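# Carry tube rack through self-closing doors to desk

## Task

Move the tube rack off the counter, through the self-closing doors, and onto the desk. Success needs all of the following: the rack stands upright on the desk, every tube sits fully seated in a hole, and both doors are closed at the end. The rack and its tubes never touch the floor. One robot or both may be used. The gripper lets go and the robot moves away afterwards. No robot falls over or is left leaning.

## Robot and tools

Robots: two identical Hello Robot Stretch 3 units, r1 and r2. Each has a two-wheel differential base (0.33 m long, 0.34 m wide, passive omni wheel at the rear), a lift riding on a mast, and a telescoping arm that reaches out to the robot's RIGHT side. The base cannot slide sideways, so moving the gripper forward means driving the base. A spot turn pivots at the midpoint of the drive wheels, 0.05 m behind the front edge. With the arm pulled in and the wrist folded, the swept circle has radius 0.28 m. An unfolded, level wrist reaches past that circle. A loose object may occasionally get a brief push from outside.

Frames: the base frame sits on the floor between the drive wheels, with x forward, y left and z up. hand_pose is reported in the base frame, at the point where closed fingertips meet. With all wrist joints at 0, its x axis points up, its y axis points back along the arm toward the mast, and its z axis points to the robot's rear. The odometry frame is the base frame as it stood at scene start. Each robot reports in its own frames. Only images, lidar_m, wrist_depth_mm and head_depth_mm reveal where one robot is relative to the other.

execute_actions(actions, cameras): actions is a list holding one action or none. An empty list just returns state and images. An action is an object keyed by "r1" and/or "r2", and each robot can get "base", "joints" and "contact_limits".
- base: exactly one command, and it is an offset from where the base last reported itself. {"translate_m": d} drives straight, range -1 to 1 m, forward positive. {"rotate_rad": d} spins in place, range -3.2 to 3.2 rad, counter-clockwise (left) positive.
- joints: absolute targets, given by name: lift_m 0 to 1.1 (arm height); arm_m 0 to 0.52 (extension); wrist_yaw_rad -1.345 to 4.42 (0 along the arm, positive toward the front, 3.0 folded over the base); wrist_pitch_rad -1.57 to 0.451 (0 level, negative tips fingers down); wrist_roll_rad -2.911 to 2.911 (0 gives fingers side by side); gripper_m -0.089 to 0.179 (larger is wider; the actual fingertip gap is 0.007 m smaller near closed, 0.025 m smaller fully open, and zero below 0.007); head_pan_rad -3.953 to 1.73 (0 ahead, positive left, -1.57 along the arm); head_tilt_rad -1.53 to 0.419 (negative down).
- contact_limits: {"arm_m": effort%} from 1 to 100. The arm halts with contact_stop when its effort reaches that level (negative when retracting), and it caps holding force until the next action. Very low values stop it at once.
Motions within one action start together and may finish at different times. Each action runs at most 15 s. An unknown key or an out-of-range number rejects the whole call and nothing moves. Omitted joints, bases or robots may keep pushing toward earlier targets without any status showing it. If a result reports a stop, any later motion calls in the same reply are skipped.
cameras: a list of r1_head_camera, r1_nav_camera, r1_wrist_camera, r2_head_camera, r2_nav_camera, r2_wrist_camera, or "all". Omitted or null gives all; [] gives none. The pictures line lists the image order. Head and nav cameras turn with the head; the wrist camera rides on the gripper.

wait(seconds 0 to 10): sends nothing new and returns the same kind of result. zoom_image(camera, region [x0,y0,x1,y1] in pixels, top-left origin, at most 504x504): gives a closer look at that camera's latest full image. Head images are 896x504, nav images 672x504 (fisheye), wrist images 644x364. finished_scene(scene): ends the current scene for good, after the last command has been held. Pass the current scene number. The goal must already hold.

Result lines: base_status and joint_status report how each motion of the last accepted action ended. done means the target was reached (for the base, the wheels turned the full amount, even if they slipped). off_target means it came to rest short and may still be pushing. After contact_stop, time_out or torque_fault, the old target is dropped. A stopped arm or lift goes slack until it gets a new command, so a loaded lift can sag. on_its_own describes uncommanded joints; its "held at" gives the held target, not the actual position. motor_effort is in percent, positive toward higher joint values, with the peak shown in brackets. Readings carry fixed bias and noise. Positive wheel effort means pushing forward. An effort at rest outside its normal range suggests contact or load. base_odometry counts wheel turns, so slip looks like travel. Heading runs -3.142 to 3.142. turned_by_wheels and turned_by_imu give the turn since the last result. base_tilt (degrees, forward/right positive) has a fixed bias of up to about 4 degrees. lidar_m: 12 sectors of 30 degrees, the first straight ahead and the rest counter-clockwise (4th left, 7th behind, 10th right), in metres, in a plane 0.17 m above the floor. It sees table legs but not tops, misses glass, sees the other robot, and is partly blocked by the robot's own mast and body. wrist_depth_mm (45 to 1000) and head_depth_mm (280 to 4000, sideways image) are 7x7 grids of median depth, with "-" where there is no reading.

Speed: the base is fast (0.30 m/s, 1.9 rad/s) only when stowed: lift_m under 0.30, arm_m under 0.03 and wrist_yaw_rad over 2.54. Otherwise it is capped at 0.10 m/s and 0.63 rad/s.

Gripping: command gripper_m below the object's width; lower values squeeze harder, but the stall guard eases off, so heavy items may slip. To re-squeeze, send a different value. To release, open at least 0.02 past the contact value. Neither the reading nor done confirms a grasp, so check the images.

Self-collision: fold or unfold the wrist (yaw toward 3.0) only with lift_m between 0.32 and 0.95, pitch -0.4 and roll near 0. Once folded, the lift may go down to 0.25. If yaw is below -0.4, keep pitch at -0.5 or lower.

Avoid: dropping the rack or letting it touch the floor; robots pressing hard against each other (even a few mm of driving after contact counts, and no status line reports it); large mismatches when both robots carry one load, since travel can differ by up to 2.5 cm per metre; pushing the arm into something rigid with the gripper above about 0.45 m; driving while hooked on something fixed; snagging furniture, especially while reversing; slamming the doors; and long hard pushes on the wrist, which can cause a 10 s torque_fault. If base_tilt shows a lean, reverse the last move in small steps, free the gripper, and lower lift_m to about 0.2 if needed. The robot keeps its last command while you think.

Each tool is called after ">>>" by a JSON object that holds its "api" and its "payload".

## Session

>>> {"api": "execute_actions", "payload": {"actions": []}}

Scene clock: 0.00 s.
r1.base_odometry: x=+0.000 y=+0.000 heading=+0.000 (m, m, rad; r1's odometry frame)
r1.turned_by_wheels: +0.000 (rad since the last result)
r1.turned_by_imu: +0.000 (rad since the last result)
r1.base_tilt: forward=-1.3 right=-1.1 (deg)
r1.lidar_m: 0.71 0.71 0.83 0.81 0.82 0.95 1.67 2.43 2.82 1.79 1.42 0.82
r1.head_depth_mm: 755 753 749 750 746 745 739 / 736 732 728 727 724 723 719 / 713 710 708 707 703 701 699 / 693 692 689 685 683 682 681 / 675 672 670 669 667 662 662 / 656 655 652 650 649 647 643 / 640 638 637 634 632 631 627
r1.base_status: not commanded
r1.joint_positions: lift_m=+0.327 arm_m=+0.001 wrist_yaw_rad=+3.061 wrist_pitch_rad=-0.306 wrist_roll_rad=-0.006 gripper_m=+0.037 head_pan_rad=-0.015 head_tilt_rad=+0.005
r1.joint_status: not commanded
r1.motor_effort: left_wheel=+1 right_wheel=+0 lift_m=+30 arm_m=+0 wrist_yaw_rad=+0 wrist_pitch_rad=+5 wrist_roll_rad=+0 gripper_m=-1 head_pan_rad=+1 head_tilt_rad=+2 (%)
r1.hand_pose: x=-0.0022 y=+0.0907 z=+0.3655 quat_wxyz=(+0.136, +0.700, +0.080, +0.696) (m; r1's base frame)
r1.wrist_depth_mm: 650 657 745 774 853 839 646 / 679 713 799 835 908 838 653 / 706 755 845 892 - 877 666 / 759 801 896 941 - 879 672 / 751 779 - 802 817 809 673 / 618 626 - 649 689 668 644 / 524 537 - 543 529 560 561
r2.base_odometry: x=+0.000 y=+0.000 heading=+0.000 (m, m, rad; r2's odometry frame)
r2.turned_by_wheels: +0.000 (rad since the last result)
r2.turned_by_imu: +0.000 (rad since the last result)
r2.base_tilt: forward=-1.5 right=+2.6 (deg)
r2.lidar_m: 2.31 1.67 1.52 1.49 0.94 0.85 0.85 1.04 1.79 2.65 2.55 2.29
r2.head_depth_mm: 1759 2089 2100 2099 2088 2093 2087 / 1732 2226 2171 2186 2186 2174 2153 / 1737 2272 2293 2287 2278 2293 2202 / 1711 2362 2405 2407 2358 2391 2212 / 1696 2489 2510 2523 2529 2499 2222 / 1707 2465 2645 2651 2640 2662 2253 / 1693 2419 2793 2762 2774 2024 2023
r2.base_status: not commanded
r2.joint_positions: lift_m=+0.540 arm_m=+0.003 wrist_yaw_rad=+3.002 wrist_pitch_rad=-0.553 wrist_roll_rad=+0.008 gripper_m=+0.037 head_pan_rad=-0.006 head_tilt_rad=-0.005
r2.joint_status: not commanded
r2.motor_effort: left_wheel=+1 right_wheel=-1 lift_m=+33 arm_m=+0 wrist_yaw_rad=+1 wrist_pitch_rad=+8 wrist_roll_rad=+0 gripper_m=+0 head_pan_rad=+0 head_tilt_rad=+3 (%)
r2.hand_pose: x=+0.0074 y=+0.0558 z=+0.5234 quat_wxyz=(+0.241, +0.694, +0.144, +0.663) (m; r2's base frame)
r2.wrist_depth_mm: 836 - - - - - - / 864 - - - - - - / 873 - - - - - - / 913 - - - - - - / 814 841 - 849 881 832 858 / 736 730 - 745 738 745 736 / 640 628 651 668 649 644 644
pictures: r1_head_camera (sideways: a quarter turn clockwise sets it upright), r1_nav_camera (sideways: a quarter turn counterclockwise sets it upright), r1_wrist_camera, r2_head_camera (sideways: a quarter turn clockwise sets it upright), r2_nav_camera (sideways: a quarter turn counterclockwise sets it upright), r2_wrist_camera
Images, in order (width x height): r1_head_camera 896x504, r1_nav_camera 672x504, r1_wrist_camera 644x364, r2_head_camera 896x504, r2_nav_camera 672x504, r2_wrist_camera 644x364.

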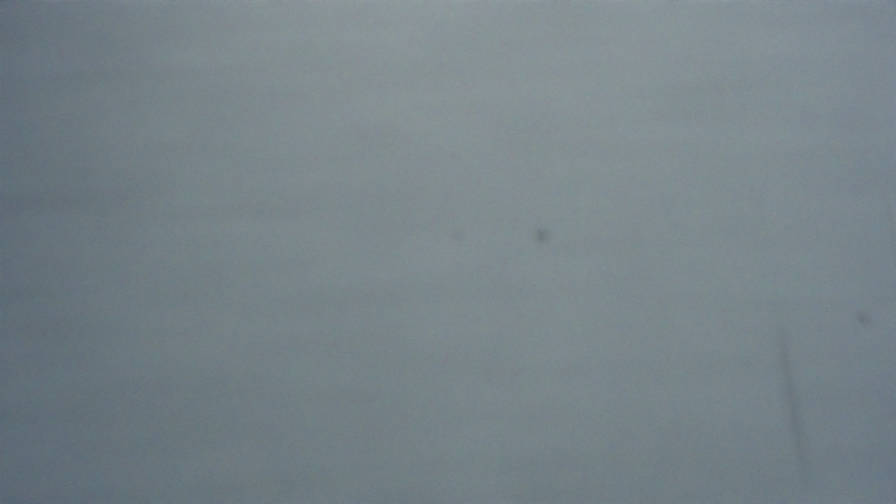

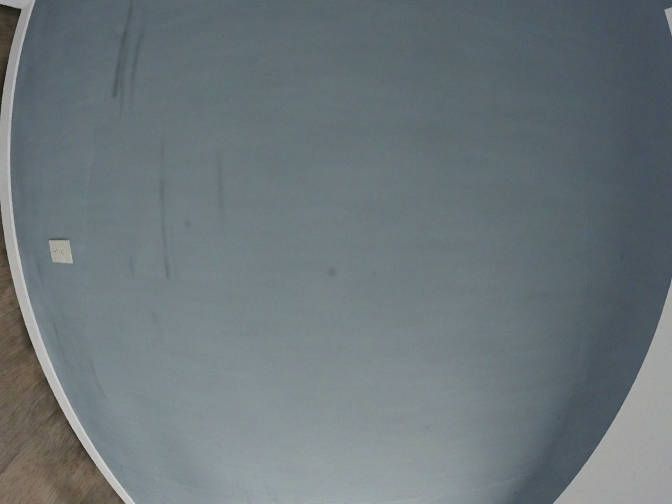

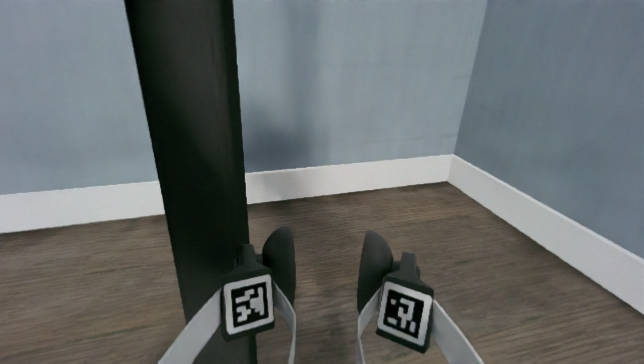

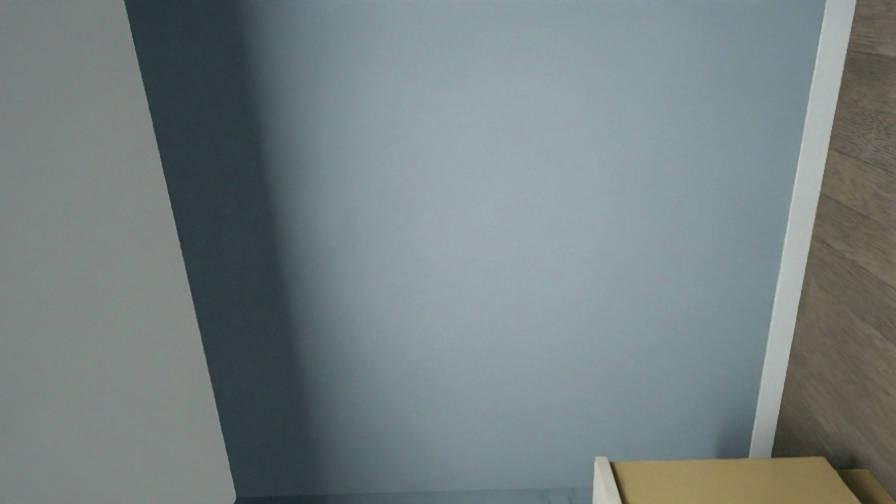

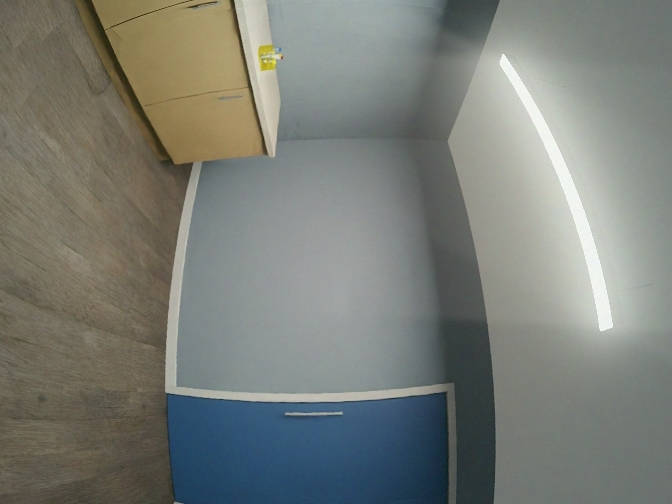

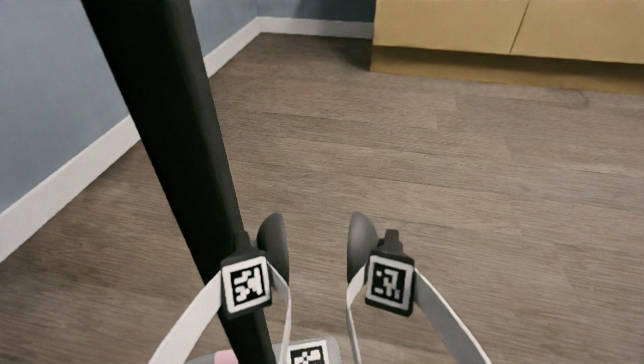

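>>> {"api": "execute_actions", "payload": {"actions": [{"r1":{"joints":{"head_pan_rad":-2.6,"head_tilt_rad":-0.3}},"r2":{"joints":{"head_pan_rad":-0.9,"head_tilt_rad":-0.3}}}], "cameras": ["r1_head_camera","r1_nav_camera","r2_head_camera","r2_nav_camera"]}}

>>> {"api": "execute_actions", "payload": {"actions": [{"r1":{"joints":{"head_pan_rad":-1.6,"head_tilt_rad":-0.3}},"r2":{"joints":{"head_pan_rad":0.9,"head_tilt_rad":-0.3}}}], "cameras": ["r1_head_camera","r1_nav_camera","r2_head_camera","r2_nav_camera"]}}

Scene clock: 2.03 s.
r1.base_odometry: x=+0.000 y=+0.000 heading=+0.000 (m, m, rad; r1's odometry frame)
r1.turned_by_wheels: +0.000 (rad since the last result)
r1.turned_by_imu: -0.001 (rad since the last result)
r1.base_tilt: forward=-1.3 right=-1.1 (deg)
r1.lidar_m: 0.71 0.71 0.83 0.82 0.82 0.95 1.66 2.44 2.82 1.79 1.41 0.82
r1.head_depth_mm: 2013 2096 2217 2346 2443 1907 1499 / 2070 2194 2298 2433 2537 1912 1490 / 2128 2249 2379 2510 2590 1930 1505 / 2209 2330 2467 2590 2697 1933 1518 / 2276 2381 2538 2700 2702 1958 1521 / 2347 2490 2633 2836 2742 1969 1530 / 2421 2570 2744 2923 2783 1971 1536
r1.base_status: not commanded
r1.joint_positions: lift_m=+0.327 arm_m=+0.001 wrist_yaw_rad=+3.061 wrist_pitch_rad=-0.306 wrist_roll_rad=-0.006 gripper_m=+0.037 head_pan_rad=-2.593 head_tilt_rad=-0.296
r1.joint_status: all done
r1.motor_effort: left_wheel=+0(1) right_wheel=+0(0) lift_m=+29(30) arm_m=+0(0) wrist_yaw_rad=+0(0) wrist_pitch_rad=+5(5) wrist_roll_rad=+0(1) gripper_m=+0(1) head_pan_rad=-2(36) head_tilt_rad=-1(25) (%)
r1.hand_pose: x=-0.0022 y=+0.0907 z=+0.3655 quat_wxyz=(+0.136, +0.700, +0.080, +0.696) (m; r1's base frame)
r1.wrist_depth_mm: 642 671 746 787 845 838 646 / 684 714 804 836 910 851 661 / 711 756 838 887 - 871 665 / 745 812 900 956 - 868 680 / 753 766 - 795 819 803 690 / 627 628 - 648 680 670 651 / 523 525 - 542 531 558 570
r2.base_odometry: x=+0.000 y=+0.000 heading=+0.000 (m, m, rad; r2's odometry frame)
r2.turned_by_wheels: +0.000 (rad since the last result)
r2.turned_by_imu: +0.000 (rad since the last result)
r2.base_tilt: forward=-1.5 right=+2.6 (deg)
r2.lidar_m: 2.31 1.67 1.52 1.49 0.94 0.85 0.85 1.03 1.79 2.65 2.55 2.28
r2.head_depth_mm: 2805 2887 3043 3240 2719 1922 1487 / 2563 2695 2847 2963 2714 1913 1486 / 2429 2554 2637 2797 2763 1940 1508 / 2287 2383 2481 2614 2650 1952 1525 / 2181 2248 2356 2462 2490 1972 1520 / 2014 2105 2209 2312 2422 1983 1526 / 1943 2021 2092 2176 2276 1998 1563
r2.base_status: not commanded
r2.joint_positions: lift_m=+0.540 arm_m=+0.003 wrist_yaw_rad=+3.002 wrist_pitch_rad=-0.553 wrist_roll_rad=+0.008 gripper_m=+0.037 head_pan_rad=-0.893 head_tilt_rad=-0.296
r2.joint_status: all done
r2.motor_effort: left_wheel=+1(0) right_wheel=-1(0) lift_m=+33(33) arm_m=+0(0) wrist_yaw_rad=+0(0) wrist_pitch_rad=+8(8) wrist_roll_rad=+0(0) gripper_m=+1(1) head_pan_rad=-3(34) head_tilt_rad=-1(13) (%)
r2.hand_pose: x=+0.0074 y=+0.0558 z=+0.5234 quat_wxyz=(+0.241, +0.694, +0.144, +0.663) (m; r2's base frame)
r2.wrist_depth_mm: 853 - - - - - - / 862 - - - - - - / 882 - - - - - - / 895 - - - 998 - 997 / 840 836 - 845 898 828 868 / 734 719 - 714 751 728 720 / 634 648 640 657 657 648 641
pictures: r1_head_camera (sideways: a quarter turn clockwise sets it upright), r1_nav_camera (sideways: a quarter turn counterclockwise sets it upright), r2_head_camera (sideways: a quarter turn clockwise sets it upright), r2_nav_camera (sideways: a quarter turn counterclockwise sets it upright)
Images, in order (width x height): r1_head_camera 896x504, r1_nav_camera 672x504, r2_head_camera 896x504, r2_nav_camera 672x504.

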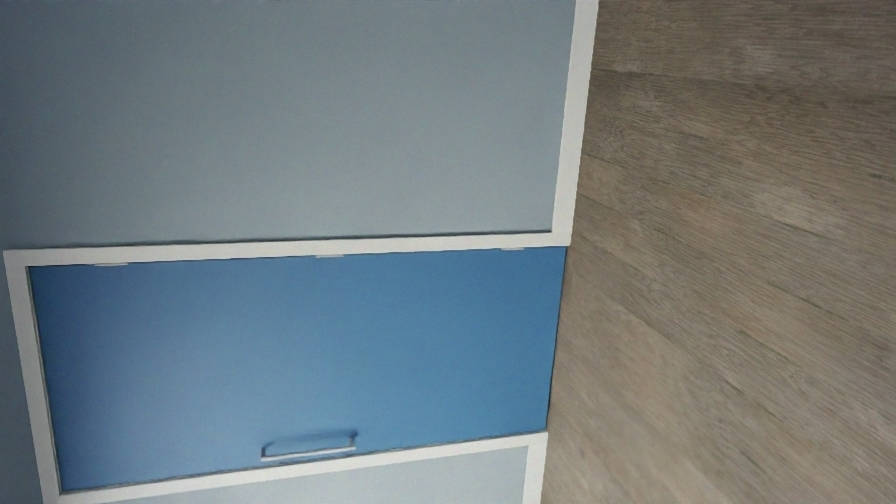

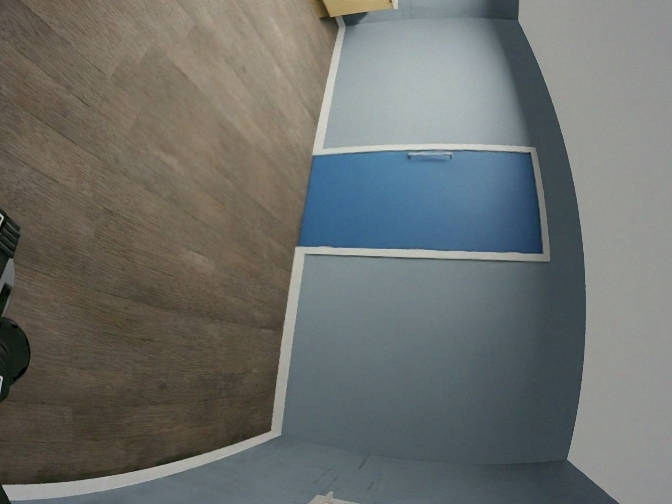

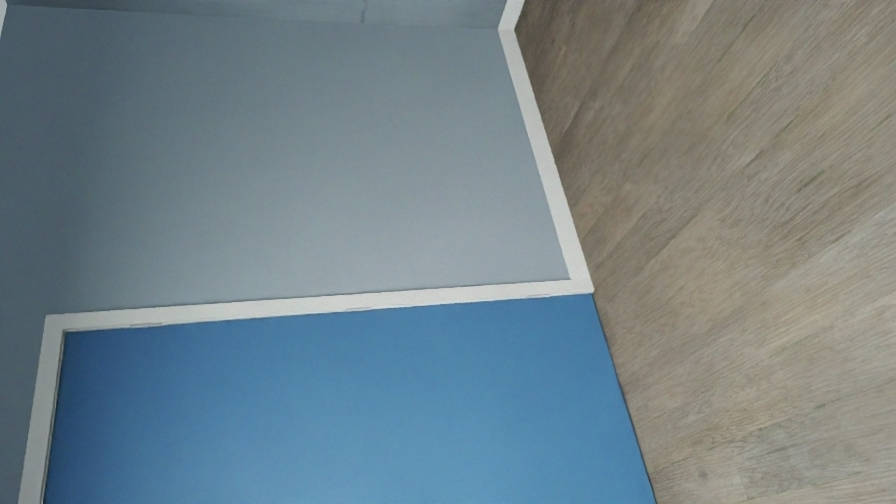

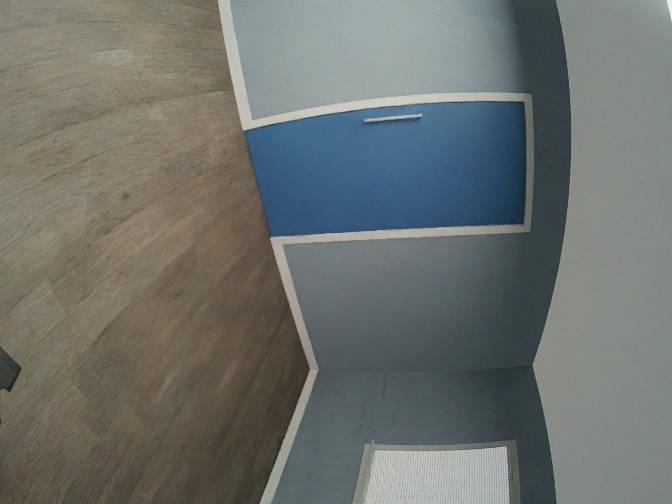

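Scene clock: 3.43 s.
r1.base_odometry: x=+0.000 y=+0.000 heading=+0.000 (m, m, rad; r1's odometry frame)
r1.turned_by_wheels: +0.000 (rad since the last result)
r1.turned_by_imu: +0.000 (rad since the last result)
r1.base_tilt: forward=-1.2 right=-1.1 (deg)
r1.lidar_m: 0.71 0.71 0.83 0.82 0.82 0.95 1.67 2.43 2.83 1.79 1.41 0.82
r1.head_depth_mm: 3627 3904 - - 2629 1902 1499 / 3777 - - 3686 2651 1920 1502 / 3640 3830 3720 3585 2687 1931 1506 / 3531 3721 3800 3452 2711 1942 1516 / 3465 3593 3725 3399 2707 1871 1522 / 3347 3522 3219 3220 2598 1810 1537 / 3260 3404 3543 3745 2764 1963 1533
r1.base_status: not commanded
r1.joint_positions: lift_m=+0.327 arm_m=+0.001 wrist_yaw_rad=+3.061 wrist_pitch_rad=-0.306 wrist_roll_rad=-0.006 gripper_m=+0.037 head_pan_rad=-1.607 head_tilt_rad=-0.296
r1.joint_status: all done
r1.motor_effort: left_wheel=+1(1) right_wheel=+1(0) lift_m=+30(29) arm_m=+0(0) wrist_yaw_rad=+1(1) wrist_pitch_rad=+5(5) wrist_roll_rad=+0(0) gripper_m=-1(1) head_pan_rad=+3(37) head_tilt_rad=-2(2) (%)
r1.hand_pose: x=-0.0022 y=+0.0907 z=+0.3655 quat_wxyz=(+0.136, +0.700, +0.080, +0.696) (m; r1's base frame)
r1.wrist_depth_mm: 646 676 747 790 846 841 649 / 674 702 795 827 921 837 654 / 701 743 843 900 - 875 667 / 747 794 891 946 - 862 674 / 738 766 - 808 827 816 673 / 613 634 - 638 681 665 654 / 524 533 - 543 529 555 560
r2.base_odometry: x=+0.000 y=+0.000 heading=+0.000 (m, m, rad; r2's odometry frame)
r2.turned_by_wheels: +0.000 (rad since the last result)
r2.turned_by_imu: +0.000 (rad since the last result)
r2.base_tilt: forward=-1.6 right=+2.7 (deg)
r2.lidar_m: 2.31 1.67 1.53 1.50 0.94 0.85 0.86 1.04 1.79 2.65 2.55 2.29
r2.head_depth_mm: 2116 2213 2340 1769 1853 1915 1489 / 2050 2152 2245 1723 1796 1841 1500 / 1974 2054 2193 1660 1725 1814 1513 / 1928 2005 2106 1628 1651 1753 1525 / 1860 1947 2019 1563 1599 1671 1524 / 1811 1876 2002 1578 1540 1631 1528 / 1750 1837 1913 1972 2079 2019 1541
r2.base_status: not commanded
r2.joint_positions: lift_m=+0.540 arm_m=+0.003 wrist_yaw_rad=+3.002 wrist_pitch_rad=-0.553 wrist_roll_rad=+0.008 gripper_m=+0.037 head_pan_rad=+0.893 head_tilt_rad=-0.296
r2.joint_status: all done
r2.motor_effort: left_wheel=+0(0) right_wheel=+0(0) lift_m=+33(33) arm_m=+0(0) wrist_yaw_rad=+0(1) wrist_pitch_rad=+8(7) wrist_roll_rad=+0(0) gripper_m=+0(1) head_pan_rad=+2(32) head_tilt_rad=+0(1) (%)
r2.hand_pose: x=+0.0074 y=+0.0558 z=+0.5234 quat_wxyz=(+0.241, +0.694, +0.144, +0.663) (m; r2's base frame)
r2.wrist_depth_mm: 818 - - - - - - / 874 - - - - - - / 896 - - - - - - / 900 998 - 998 - 978 - / 811 832 - 855 868 848 853 / 730 728 - 726 766 724 745 / 644 637 642 676 646 653 632
pictures: r1_head_camera (sideways: a quarter turn clockwise sets it upright), r1_nav_camera (sideways: a quarter turn counterclockwise sets it upright), r2_head_camera (sideways: a quarter turn clockwise sets it upright), r2_nav_camera (sideways: a quarter turn counterclockwise sets it upright)
Images, in order (width x height): r1_head_camera 896x504, r1_nav_camera 672x504, r2_head_camera 896x504, r2_nav_camera 672x504.

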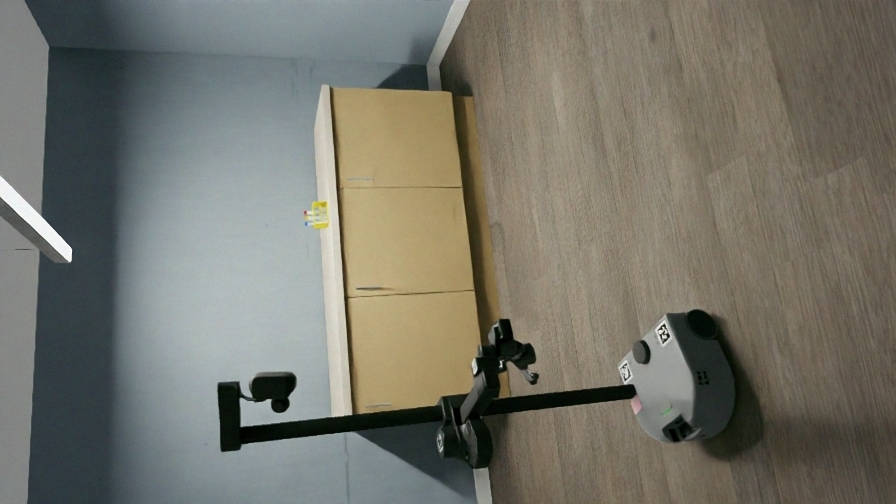

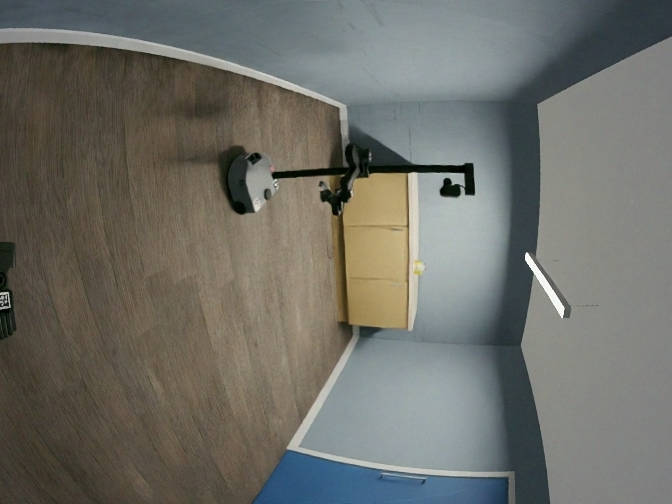

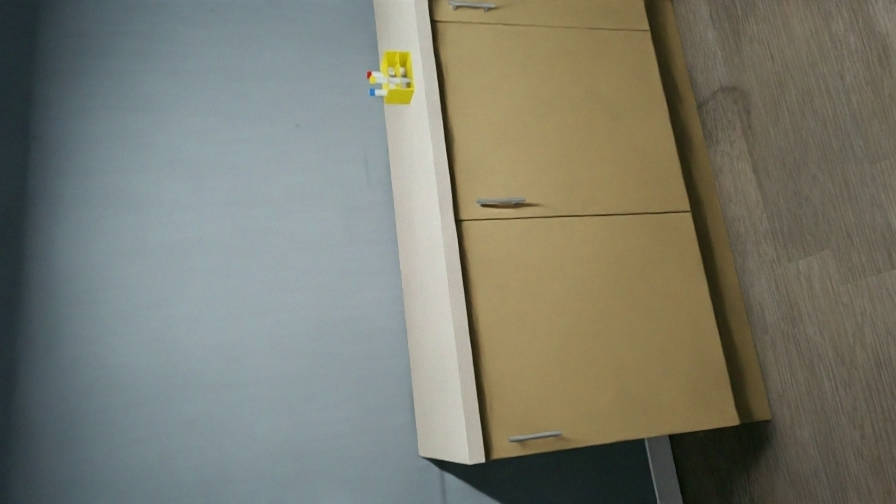

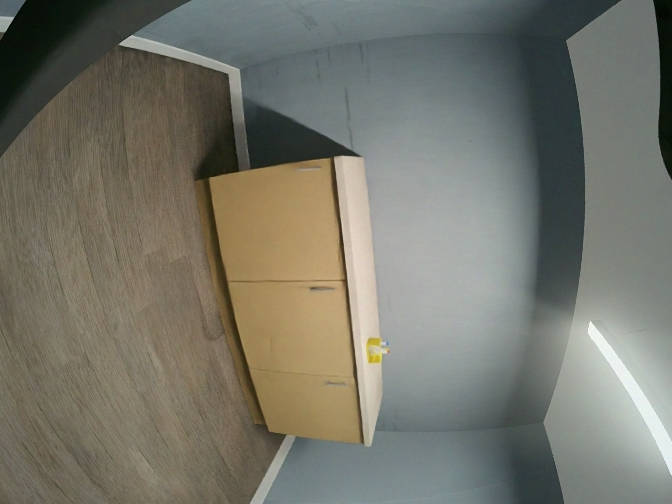

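>>> {"api": "zoom_image", "payload": {"camera": "r2_head_camera", "region": [340, 30, 460, 130]}}

Region (340, 30, 460, 130) of r2_head_camera's 896x504 image, scaled by 4.200, with more detail than that image has.

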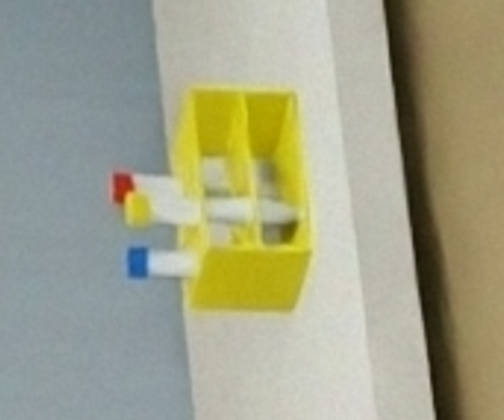

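>>> {"api": "execute_actions", "payload": {"actions": [{"r1":{"joints":{"lift_m":0.28,"wrist_pitch_rad":-0.4,"head_pan_rad":-0.5,"head_tilt_rad":-0.3}},"r2":{"joints":{"lift_m":0.28,"wrist_pitch_rad":-0.4,"head_pan_rad":0.3}}}], "cameras": []}}

>>> {"api": "execute_actions", "payload": {"actions": [{"r1":{"base":{"rotate_rad":-2.02}},"r2":{"base":{"rotate_rad":0.38}}}], "cameras": []}}

>>> {"api": "execute_actions", "payload": {"actions": [{"r1":{"base":{"translate_m":1.0}},"r2":{"base":{"translate_m":1.0}}}], "cameras": []}}

>>> {"api": "execute_actions", "payload": {"actions": [{"r1":{"base":{"translate_m":1.0}},"r2":{"base":{"translate_m":0.46}}}], "cameras": ["r1_head_camera","r1_nav_camera","r2_nav_camera"]}}

Scene clock: 10.33 s.
r1.base_odometry: x=+0.000 y=+0.000 heading=+0.000 (m, m, rad; r1's odometry frame)
r1.turned_by_wheels: +0.000 (rad since the last result)
r1.turned_by_imu: -0.002 (rad since the last result)
r1.base_tilt: forward=-1.3 right=-1.0 (deg)
r1.lidar_m: 0.71 0.71 0.83 0.82 0.82 0.95 1.67 2.43 2.83 1.79 1.41 0.82
r1.head_depth_mm: 1130 1201 1285 1393 1500 1637 1494 / 1002 1062 1126 1195 1283 1387 1422 / 902 947 1002 1059 1124 1196 1284 / 818 854 896 947 1000 1062 1126 / 749 782 817 856 898 946 997 / 693 719 748 780 817 856 898 / 642 666 692 719 749 780 816
r1.base_status: not commanded
r1.joint_positions: lift_m=+0.280 arm_m=+0.001 wrist_yaw_rad=+3.061 wrist_pitch_rad=-0.413 wrist_roll_rad=-0.006 gripper_m=+0.037 head_pan_rad=-0.507 head_tilt_rad=-0.296
r1.joint_status: all done
r1.motor_effort: left_wheel=+0(1) right_wheel=+0(0) lift_m=+20(24) arm_m=+0(1) wrist_yaw_rad=+0(1) wrist_pitch_rad=+4(4) wrist_roll_rad=-1(0) gripper_m=+0(1) head_pan_rad=+3(37) head_tilt_rad=-2(3) (%)
r1.hand_pose: x=-0.0031 y=+0.0787 z=+0.2942 quat_wxyz=(+0.173, +0.695, +0.118, +0.688) (m; r1's base frame)
r1.wrist_depth_mm: 635 677 758 803 857 841 657 / 688 717 803 860 928 862 661 / 726 770 860 905 957 860 668 / 724 729 756 759 780 793 690 / 583 591 - 611 624 630 630 / 493 503 - 514 538 522 528 / 441 - - - 436 450 455
r2.base_odometry: x=+0.000 y=+0.000 heading=+0.000 (m, m, rad; r2's odometry frame)
r2.turned_by_wheels: +0.000 (rad since the last result)
r2.turned_by_imu: +0.000 (rad since the last result)
r2.base_tilt: forward=-1.6 right=+2.6 (deg)
r2.lidar_m: 2.31 1.67 1.52 1.50 0.94 0.85 0.85 1.03 1.79 2.65 2.55 2.29
r2.head_depth_mm: 2022 2134 2222 2329 2411 1924 1491 / 2176 2275 2366 2506 2581 1939 1499 / 2311 2438 2588 2788 2742 1931 1507 / 2523 2661 2811 2888 2467 1968 1518 / 2579 2675 2761 2067 2123 1970 1529 / 2363 2423 2505 1865 1888 1905 1535 / 2142 2176 2266 1701 1694 1763 1541
r2.base_status: not commanded
r2.joint_positions: lift_m=+0.281 arm_m=+0.003 wrist_yaw_rad=+3.002 wrist_pitch_rad=-0.421 wrist_roll_rad=+0.008 gripper_m=+0.037 head_pan_rad=+0.307 head_tilt_rad=-0.296
r2.joint_status: all done
r2.motor_effort: left_wheel=+0(0) right_wheel=-1(1) lift_m=+17(26) arm_m=+0(0) wrist_yaw_rad=+1(0) wrist_pitch_rad=+12(12) wrist_roll_rad=+0(0) gripper_m=+0(1) head_pan_rad=-3(25) head_tilt_rad=+0(0) (%)
r2.hand_pose: x=+0.0099 y=+0.0742 z=+0.2925 quat_wxyz=(+0.196, +0.702, +0.099, +0.677) (m; r2's base frame)
r2.wrist_depth_mm: 825 - - - - - - / 840 - - - - - - / 828 973 - 960 997 989 975 / 747 749 739 729 737 746 743 / 604 602 - 601 620 607 594 / 511 498 - 511 516 493 500 / 445 - - - 431 427 424
pictures: none
No camera images: the call's "cameras" was empty. Leave "cameras" out to get every camera's image.

Scene clock: 12.93 s.
r1.base_odometry: x=+0.000 y=+0.000 heading=-2.020 (m, m, rad; r1's odometry frame)
r1.turned_by_wheels: -2.020 (rad since the last result)
r1.turned_by_imu: -2.017 (rad since the last result)
r1.base_tilt: forward=-1.2 right=-1.1 (deg)
r1.lidar_m: 2.99 1.79 1.23 0.78 0.71 0.72 0.88 0.82 0.82 1.01 2.00 2.44
r1.head_depth_mm: 2017 2112 2217 2334 2436 1907 1495 / 2074 2210 2325 2446 2522 1912 1499 / 2175 2283 2406 2567 2635 1934 1512 / 2252 2398 2527 2704 2680 1946 1511 / 2360 2493 2654 2822 2712 1938 1521 / 2451 2640 2802 2965 2708 1951 1529 / 2544 2718 2940 3114 2758 1974 1538
r1.base_status: done
r1.joint_positions: lift_m=+0.280 arm_m=+0.001 wrist_yaw_rad=+3.061 wrist_pitch_rad=-0.413 wrist_roll_rad=-0.006 gripper_m=+0.037 head_pan_rad=-0.507 head_tilt_rad=-0.296
r1.joint_status: not commanded
r1.motor_effort: left_wheel=+1(8) right_wheel=-1(5) lift_m=+20(20) arm_m=+0(0) wrist_yaw_rad=+0(0) wrist_pitch_rad=+4(4) wrist_roll_rad=+1(1) gripper_m=-1(1) head_pan_rad=+3(3) head_tilt_rad=-2(2) (%)
r1.hand_pose: x=-0.0031 y=+0.0787 z=+0.2942 quat_wxyz=(+0.173, +0.695, +0.118, +0.688) (m; r1's base frame)
r1.wrist_depth_mm: 537 587 753 885 - - - / 562 619 815 951 - - - / 590 666 865 961 - - - / 614 679 758 761 770 797 794 / 588 592 - 612 616 626 634 / 497 503 - 520 534 525 534 / 444 - - - 429 451 460
r2.base_odometry: x=+0.000 y=+0.000 heading=+0.380 (m, m, rad; r2's odometry frame)
r2.turned_by_wheels: +0.380 (rad since the last result)
r2.turned_by_imu: +0.384 (rad since the last result)
r2.base_tilt: forward=-1.5 right=+2.7 (deg)
r2.lidar_m: 1.81 1.53 1.53 1.02 0.85 0.85 0.95 1.54 1.80 2.76 2.31 2.28
r2.head_depth_mm: 2507 2609 2750 2066 2272 1903 1484 / 2367 2496 2590 1962 2062 1937 1495 / 2204 2316 2440 1850 1918 1942 1510 / 2102 2204 2299 1730 1787 1894 1510 / 1992 2067 2173 1653 1685 1767 1529 / 1892 1971 2021 1584 1589 1681 1523 / 1796 1852 1959 1623 1496 1560 1541
r2.base_status: done
r2.joint_positions: lift_m=+0.281 arm_m=+0.003 wrist_yaw_rad=+3.002 wrist_pitch_rad=-0.421 wrist_roll_rad=+0.008 gripper_m=+0.037 head_pan_rad=+0.307 head_tilt_rad=-0.297
r2.joint_status: not commanded
r2.motor_effort: left_wheel=-2(10) right_wheel=+1(5) lift_m=+18(18) arm_m=+1(0) wrist_yaw_rad=+0(0) wrist_pitch_rad=+11(12) wrist_roll_rad=+0(0) gripper_m=+0(1) head_pan_rad=-3(3) head_tilt_rad=+0(0) (%)
r2.hand_pose: x=+0.0099 y=+0.0742 z=+0.2926 quat_wxyz=(+0.196, +0.702, +0.099, +0.677) (m; r2's base frame)
r2.wrist_depth_mm: 658 - - - - - - / 699 - - - - - - / 728 819 973 982 966 958 983 / 703 749 757 749 743 733 735 / 604 593 - 587 619 594 599 / 499 505 - 517 507 495 498 / 442 - - - 424 431 428
pictures: none
No camera images: the call's "cameras" was empty. Leave "cameras" out to get every camera's image.

Scene clock: 17.93 s.
r1.base_odometry: x=-0.434 y=-0.901 heading=-2.020 (m, m, rad; r1's odometry frame)
r1.turned_by_wheels: +0.000 (rad since the last result)
r1.turned_by_imu: +0.006 (rad since the last result)
r1.base_tilt: forward=-1.3 right=-1.1 (deg)
r1.lidar_m: 2.24 1.69 2.28 1.46 1.34 1.35 1.67 1.59 1.60 1.98 1.79 1.82
r1.head_depth_mm: 1502 1559 1647 1734 1827 1868 1491 / 1543 1623 1725 1809 1925 1915 1501 / 1614 1695 1779 1889 2021 1920 1509 / 1683 1771 1881 1985 2116 1937 1518 / 1754 1853 1965 2099 2236 1949 1521 / 1829 1943 2064 2209 2337 1965 1526 / 1918 2044 2172 2336 2468 1979 1531
r1.base_status: done
r1.joint_positions: lift_m=+0.280 arm_m=+0.001 wrist_yaw_rad=+3.061 wrist_pitch_rad=-0.413 wrist_roll_rad=-0.006 gripper_m=+0.037 head_pan_rad=-0.507 head_tilt_rad=-0.297
r1.joint_status: not commanded
r1.motor_effort: left_wheel=+2(7) right_wheel=-1(3) lift_m=+21(20) arm_m=+0(0) wrist_yaw_rad=+0(0) wrist_pitch_rad=+4(4) wrist_roll_rad=+0(0) gripper_m=-1(0) head_pan_rad=+4(3) head_tilt_rad=-3(2) (%)
r1.hand_pose: x=-0.0031 y=+0.0786 z=+0.2941 quat_wxyz=(+0.173, +0.695, +0.118, +0.688) (m; r1's base frame)
r1.wrist_depth_mm: - - - - - - - / - - - - - - - / 949 954 - - - - - / 726 721 737 759 771 789 802 / 579 588 - 617 615 631 636 / 494 504 - 517 530 524 531 / 438 - - - 432 455 454
r2.base_odometry: x=+0.929 y=+0.371 heading=+0.380 (m, m, rad; r2's odometry frame)
r2.turned_by_wheels: +0.000 (rad since the last result)
r2.turned_by_imu: +0.002 (rad since the last result)
r2.base_tilt: forward=-1.4 right=+2.7 (deg)
r2.lidar_m: 1.00 0.85 0.85 0.96 1.60 1.60 1.79 1.69 3.29 1.86 1.55 1.55
r2.head_depth_mm: 1699 1772 1872 1891 1210 1290 1391 / 1636 1710 1791 1461 1119 1193 1285 / 1517 1589 1666 1470 1040 1103 1167 / 1443 1503 1579 1505 978 1030 1088 / 1367 1413 1473 1500 925 961 1011 / 1297 1347 1399 1432 891 907 950 / 1228 1277 1332 1351 890 854 894
r2.base_status: done
r2.joint_positions: lift_m=+0.281 arm_m=+0.003 wrist_yaw_rad=+3.002 wrist_pitch_rad=-0.420 wrist_roll_rad=+0.008 gripper_m=+0.037 head_pan_rad=+0.307 head_tilt_rad=-0.297
r2.joint_status: not commanded
r2.motor_effort: left_wheel=-2(6) right_wheel=+2(5) lift_m=+18(18) arm_m=+0(0) wrist_yaw_rad=+0(1) wrist_pitch_rad=+11(12) wrist_roll_rad=+0(0) gripper_m=+1(1) head_pan_rad=-3(3) head_tilt_rad=-1(0) (%)
r2.hand_pose: x=+0.0099 y=+0.0743 z=+0.2927 quat_wxyz=(+0.196, +0.702, +0.098, +0.677) (m; r2's base frame)
r2.wrist_depth_mm: - - - 971 845 727 648 / - - - - 932 750 671 / 955 962 999 - 949 883 748 / 746 753 746 742 744 727 729 / 609 603 - 610 615 602 584 / 488 500 - 513 515 503 501 / 440 - - - 423 431 425
pictures: none
No camera images: the call's "cameras" was empty. Leave "cameras" out to get every camera's image.

Scene clock: 22.97 s.
r1.base_odometry: x=-0.868 y=-1.802 heading=-2.020 (m, m, rad; r1's odometry frame)
r1.turned_by_wheels: +0.000 (rad since the last result)
r1.turned_by_imu: +0.006 (rad since the last result)
r1.base_tilt: forward=-1.3 right=-1.1 (deg)
r1.lidar_m: 1.48 1.20 1.27 2.14 1.96 1.97 2.45 2.37 1.99 1.30 1.19 1.19
r1.head_depth_mm: 966 1016 1067 1128 1191 1268 1353 / 1008 1049 1111 1177 1246 1332 1405 / 1048 1106 1162 1232 1312 1405 1460 / 1094 1154 1227 1304 1384 1486 1512 / 1145 1205 1285 1373 1469 1576 1512 / 1196 1270 1353 1442 1560 1675 1528 / 1254 1334 1427 1526 1666 1770 1533
r1.base_status: done
r1.joint_positions: lift_m=+0.280 arm_m=+0.001 wrist_yaw_rad=+3.061 wrist_pitch_rad=-0.413 wrist_roll_rad=-0.006 gripper_m=+0.037 head_pan_rad=-0.507 head_tilt_rad=-0.297
r1.joint_status: not commanded
r1.motor_effort: left_wheel=+2(8) right_wheel=+0(4) lift_m=+20(20) arm_m=-1(0) wrist_yaw_rad=+0(0) wrist_pitch_rad=+4(5) wrist_roll_rad=+0(0) gripper_m=-1(0) head_pan_rad=+3(3) head_tilt_rad=-2(2) (%)
r1.hand_pose: x=-0.0031 y=+0.0786 z=+0.2941 quat_wxyz=(+0.173, +0.695, +0.118, +0.688) (m; r1's base frame)
r1.wrist_depth_mm: - - - - - - - / - - - - - - 961 / 952 967 - - - - 794 / 711 733 751 763 774 787 800 / 588 594 - 611 623 632 640 / 496 503 - 513 541 523 525 / 442 - - - 431 448 452
r2.base_odometry: x=+1.356 y=+0.541 heading=+0.380 (m, m, rad; r2's odometry frame)
r2.turned_by_wheels: +0.000 (rad since the last result)
r2.turned_by_imu: +0.001 (rad since the last result)
r2.base_tilt: forward=-1.5 right=+2.6 (deg)
r2.lidar_m: 0.63 0.53 0.53 0.61 1.01 1.94 2.17 1.19 1.20 1.45 1.21 1.21
r2.head_depth_mm: 1336 1401 1452 1529 829 790 850 / 1277 1337 1415 1484 834 726 775 / 1201 1262 1322 1373 848 675 717 / 1124 1180 1242 1281 857 628 663 / 1067 1120 1163 1212 868 605 620 / 1019 1058 1102 1144 877 608 580 / 964 1004 1041 1089 888 616 537
r2.base_status: done
r2.joint_positions: lift_m=+0.281 arm_m=+0.003 wrist_yaw_rad=+3.002 wrist_pitch_rad=-0.420 wrist_roll_rad=+0.008 gripper_m=+0.037 head_pan_rad=+0.307 head_tilt_rad=-0.297
r2.joint_status: not commanded
r2.motor_effort: left_wheel=-2(7) right_wheel=+1(7) lift_m=+18(18) arm_m=+0(1) wrist_yaw_rad=-1(1) wrist_pitch_rad=+11(11) wrist_roll_rad=+0(0) gripper_m=+1(0) head_pan_rad=-3(2) head_tilt_rad=+0(0) (%)
r2.hand_pose: x=+0.0099 y=+0.0743 z=+0.2927 quat_wxyz=(+0.196, +0.702, +0.098, +0.677) (m; r2's base frame)
r2.wrist_depth_mm: - - 758 629 537 464 409 / - - 841 693 566 498 433 / 986 959 949 824 666 527 458 / 746 739 740 751 703 625 533 / 592 586 - 594 625 595 563 / 492 503 - 511 513 503 500 / 447 - - - 430 432 435
pictures: r1_head_camera (sideways: a quarter turn clockwise sets it upright), r1_nav_camera (sideways: a quarter turn counterclockwise sets it upright), r2_nav_camera (sideways: a quarter turn counterclockwise sets it upright)
Images, in order (width x height): r1_head_camera 896x504, r1_nav_camera 672x504, r2_nav_camera 672x504.

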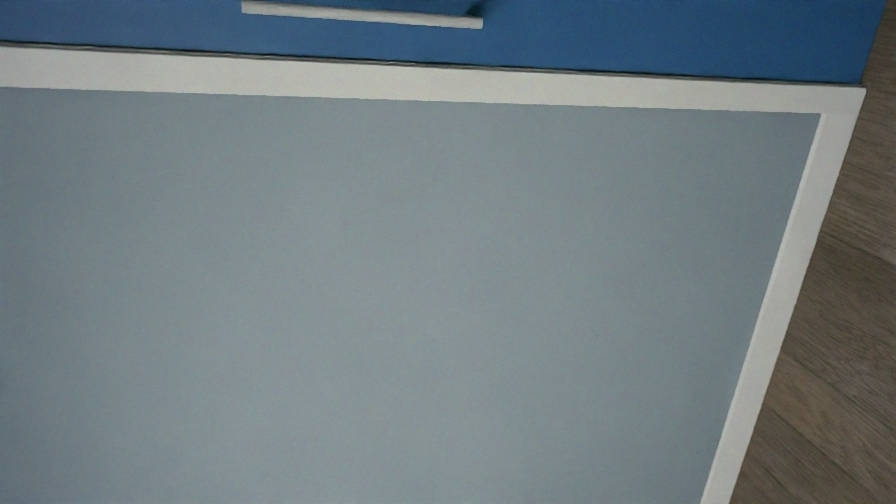

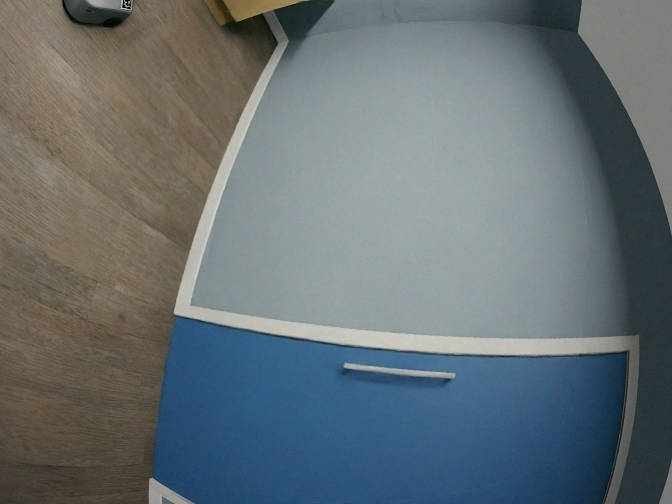

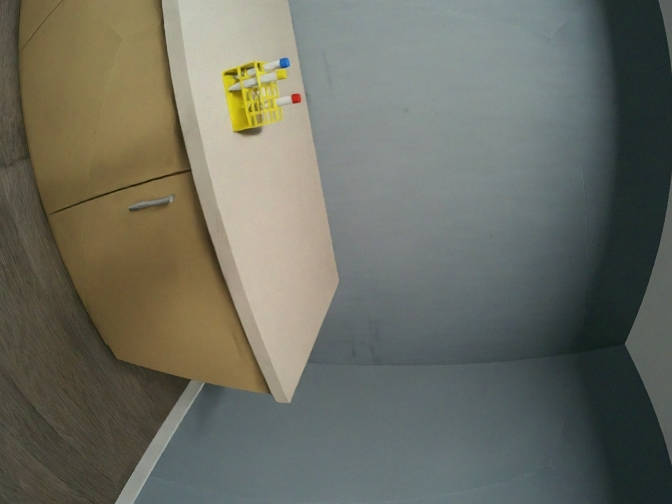

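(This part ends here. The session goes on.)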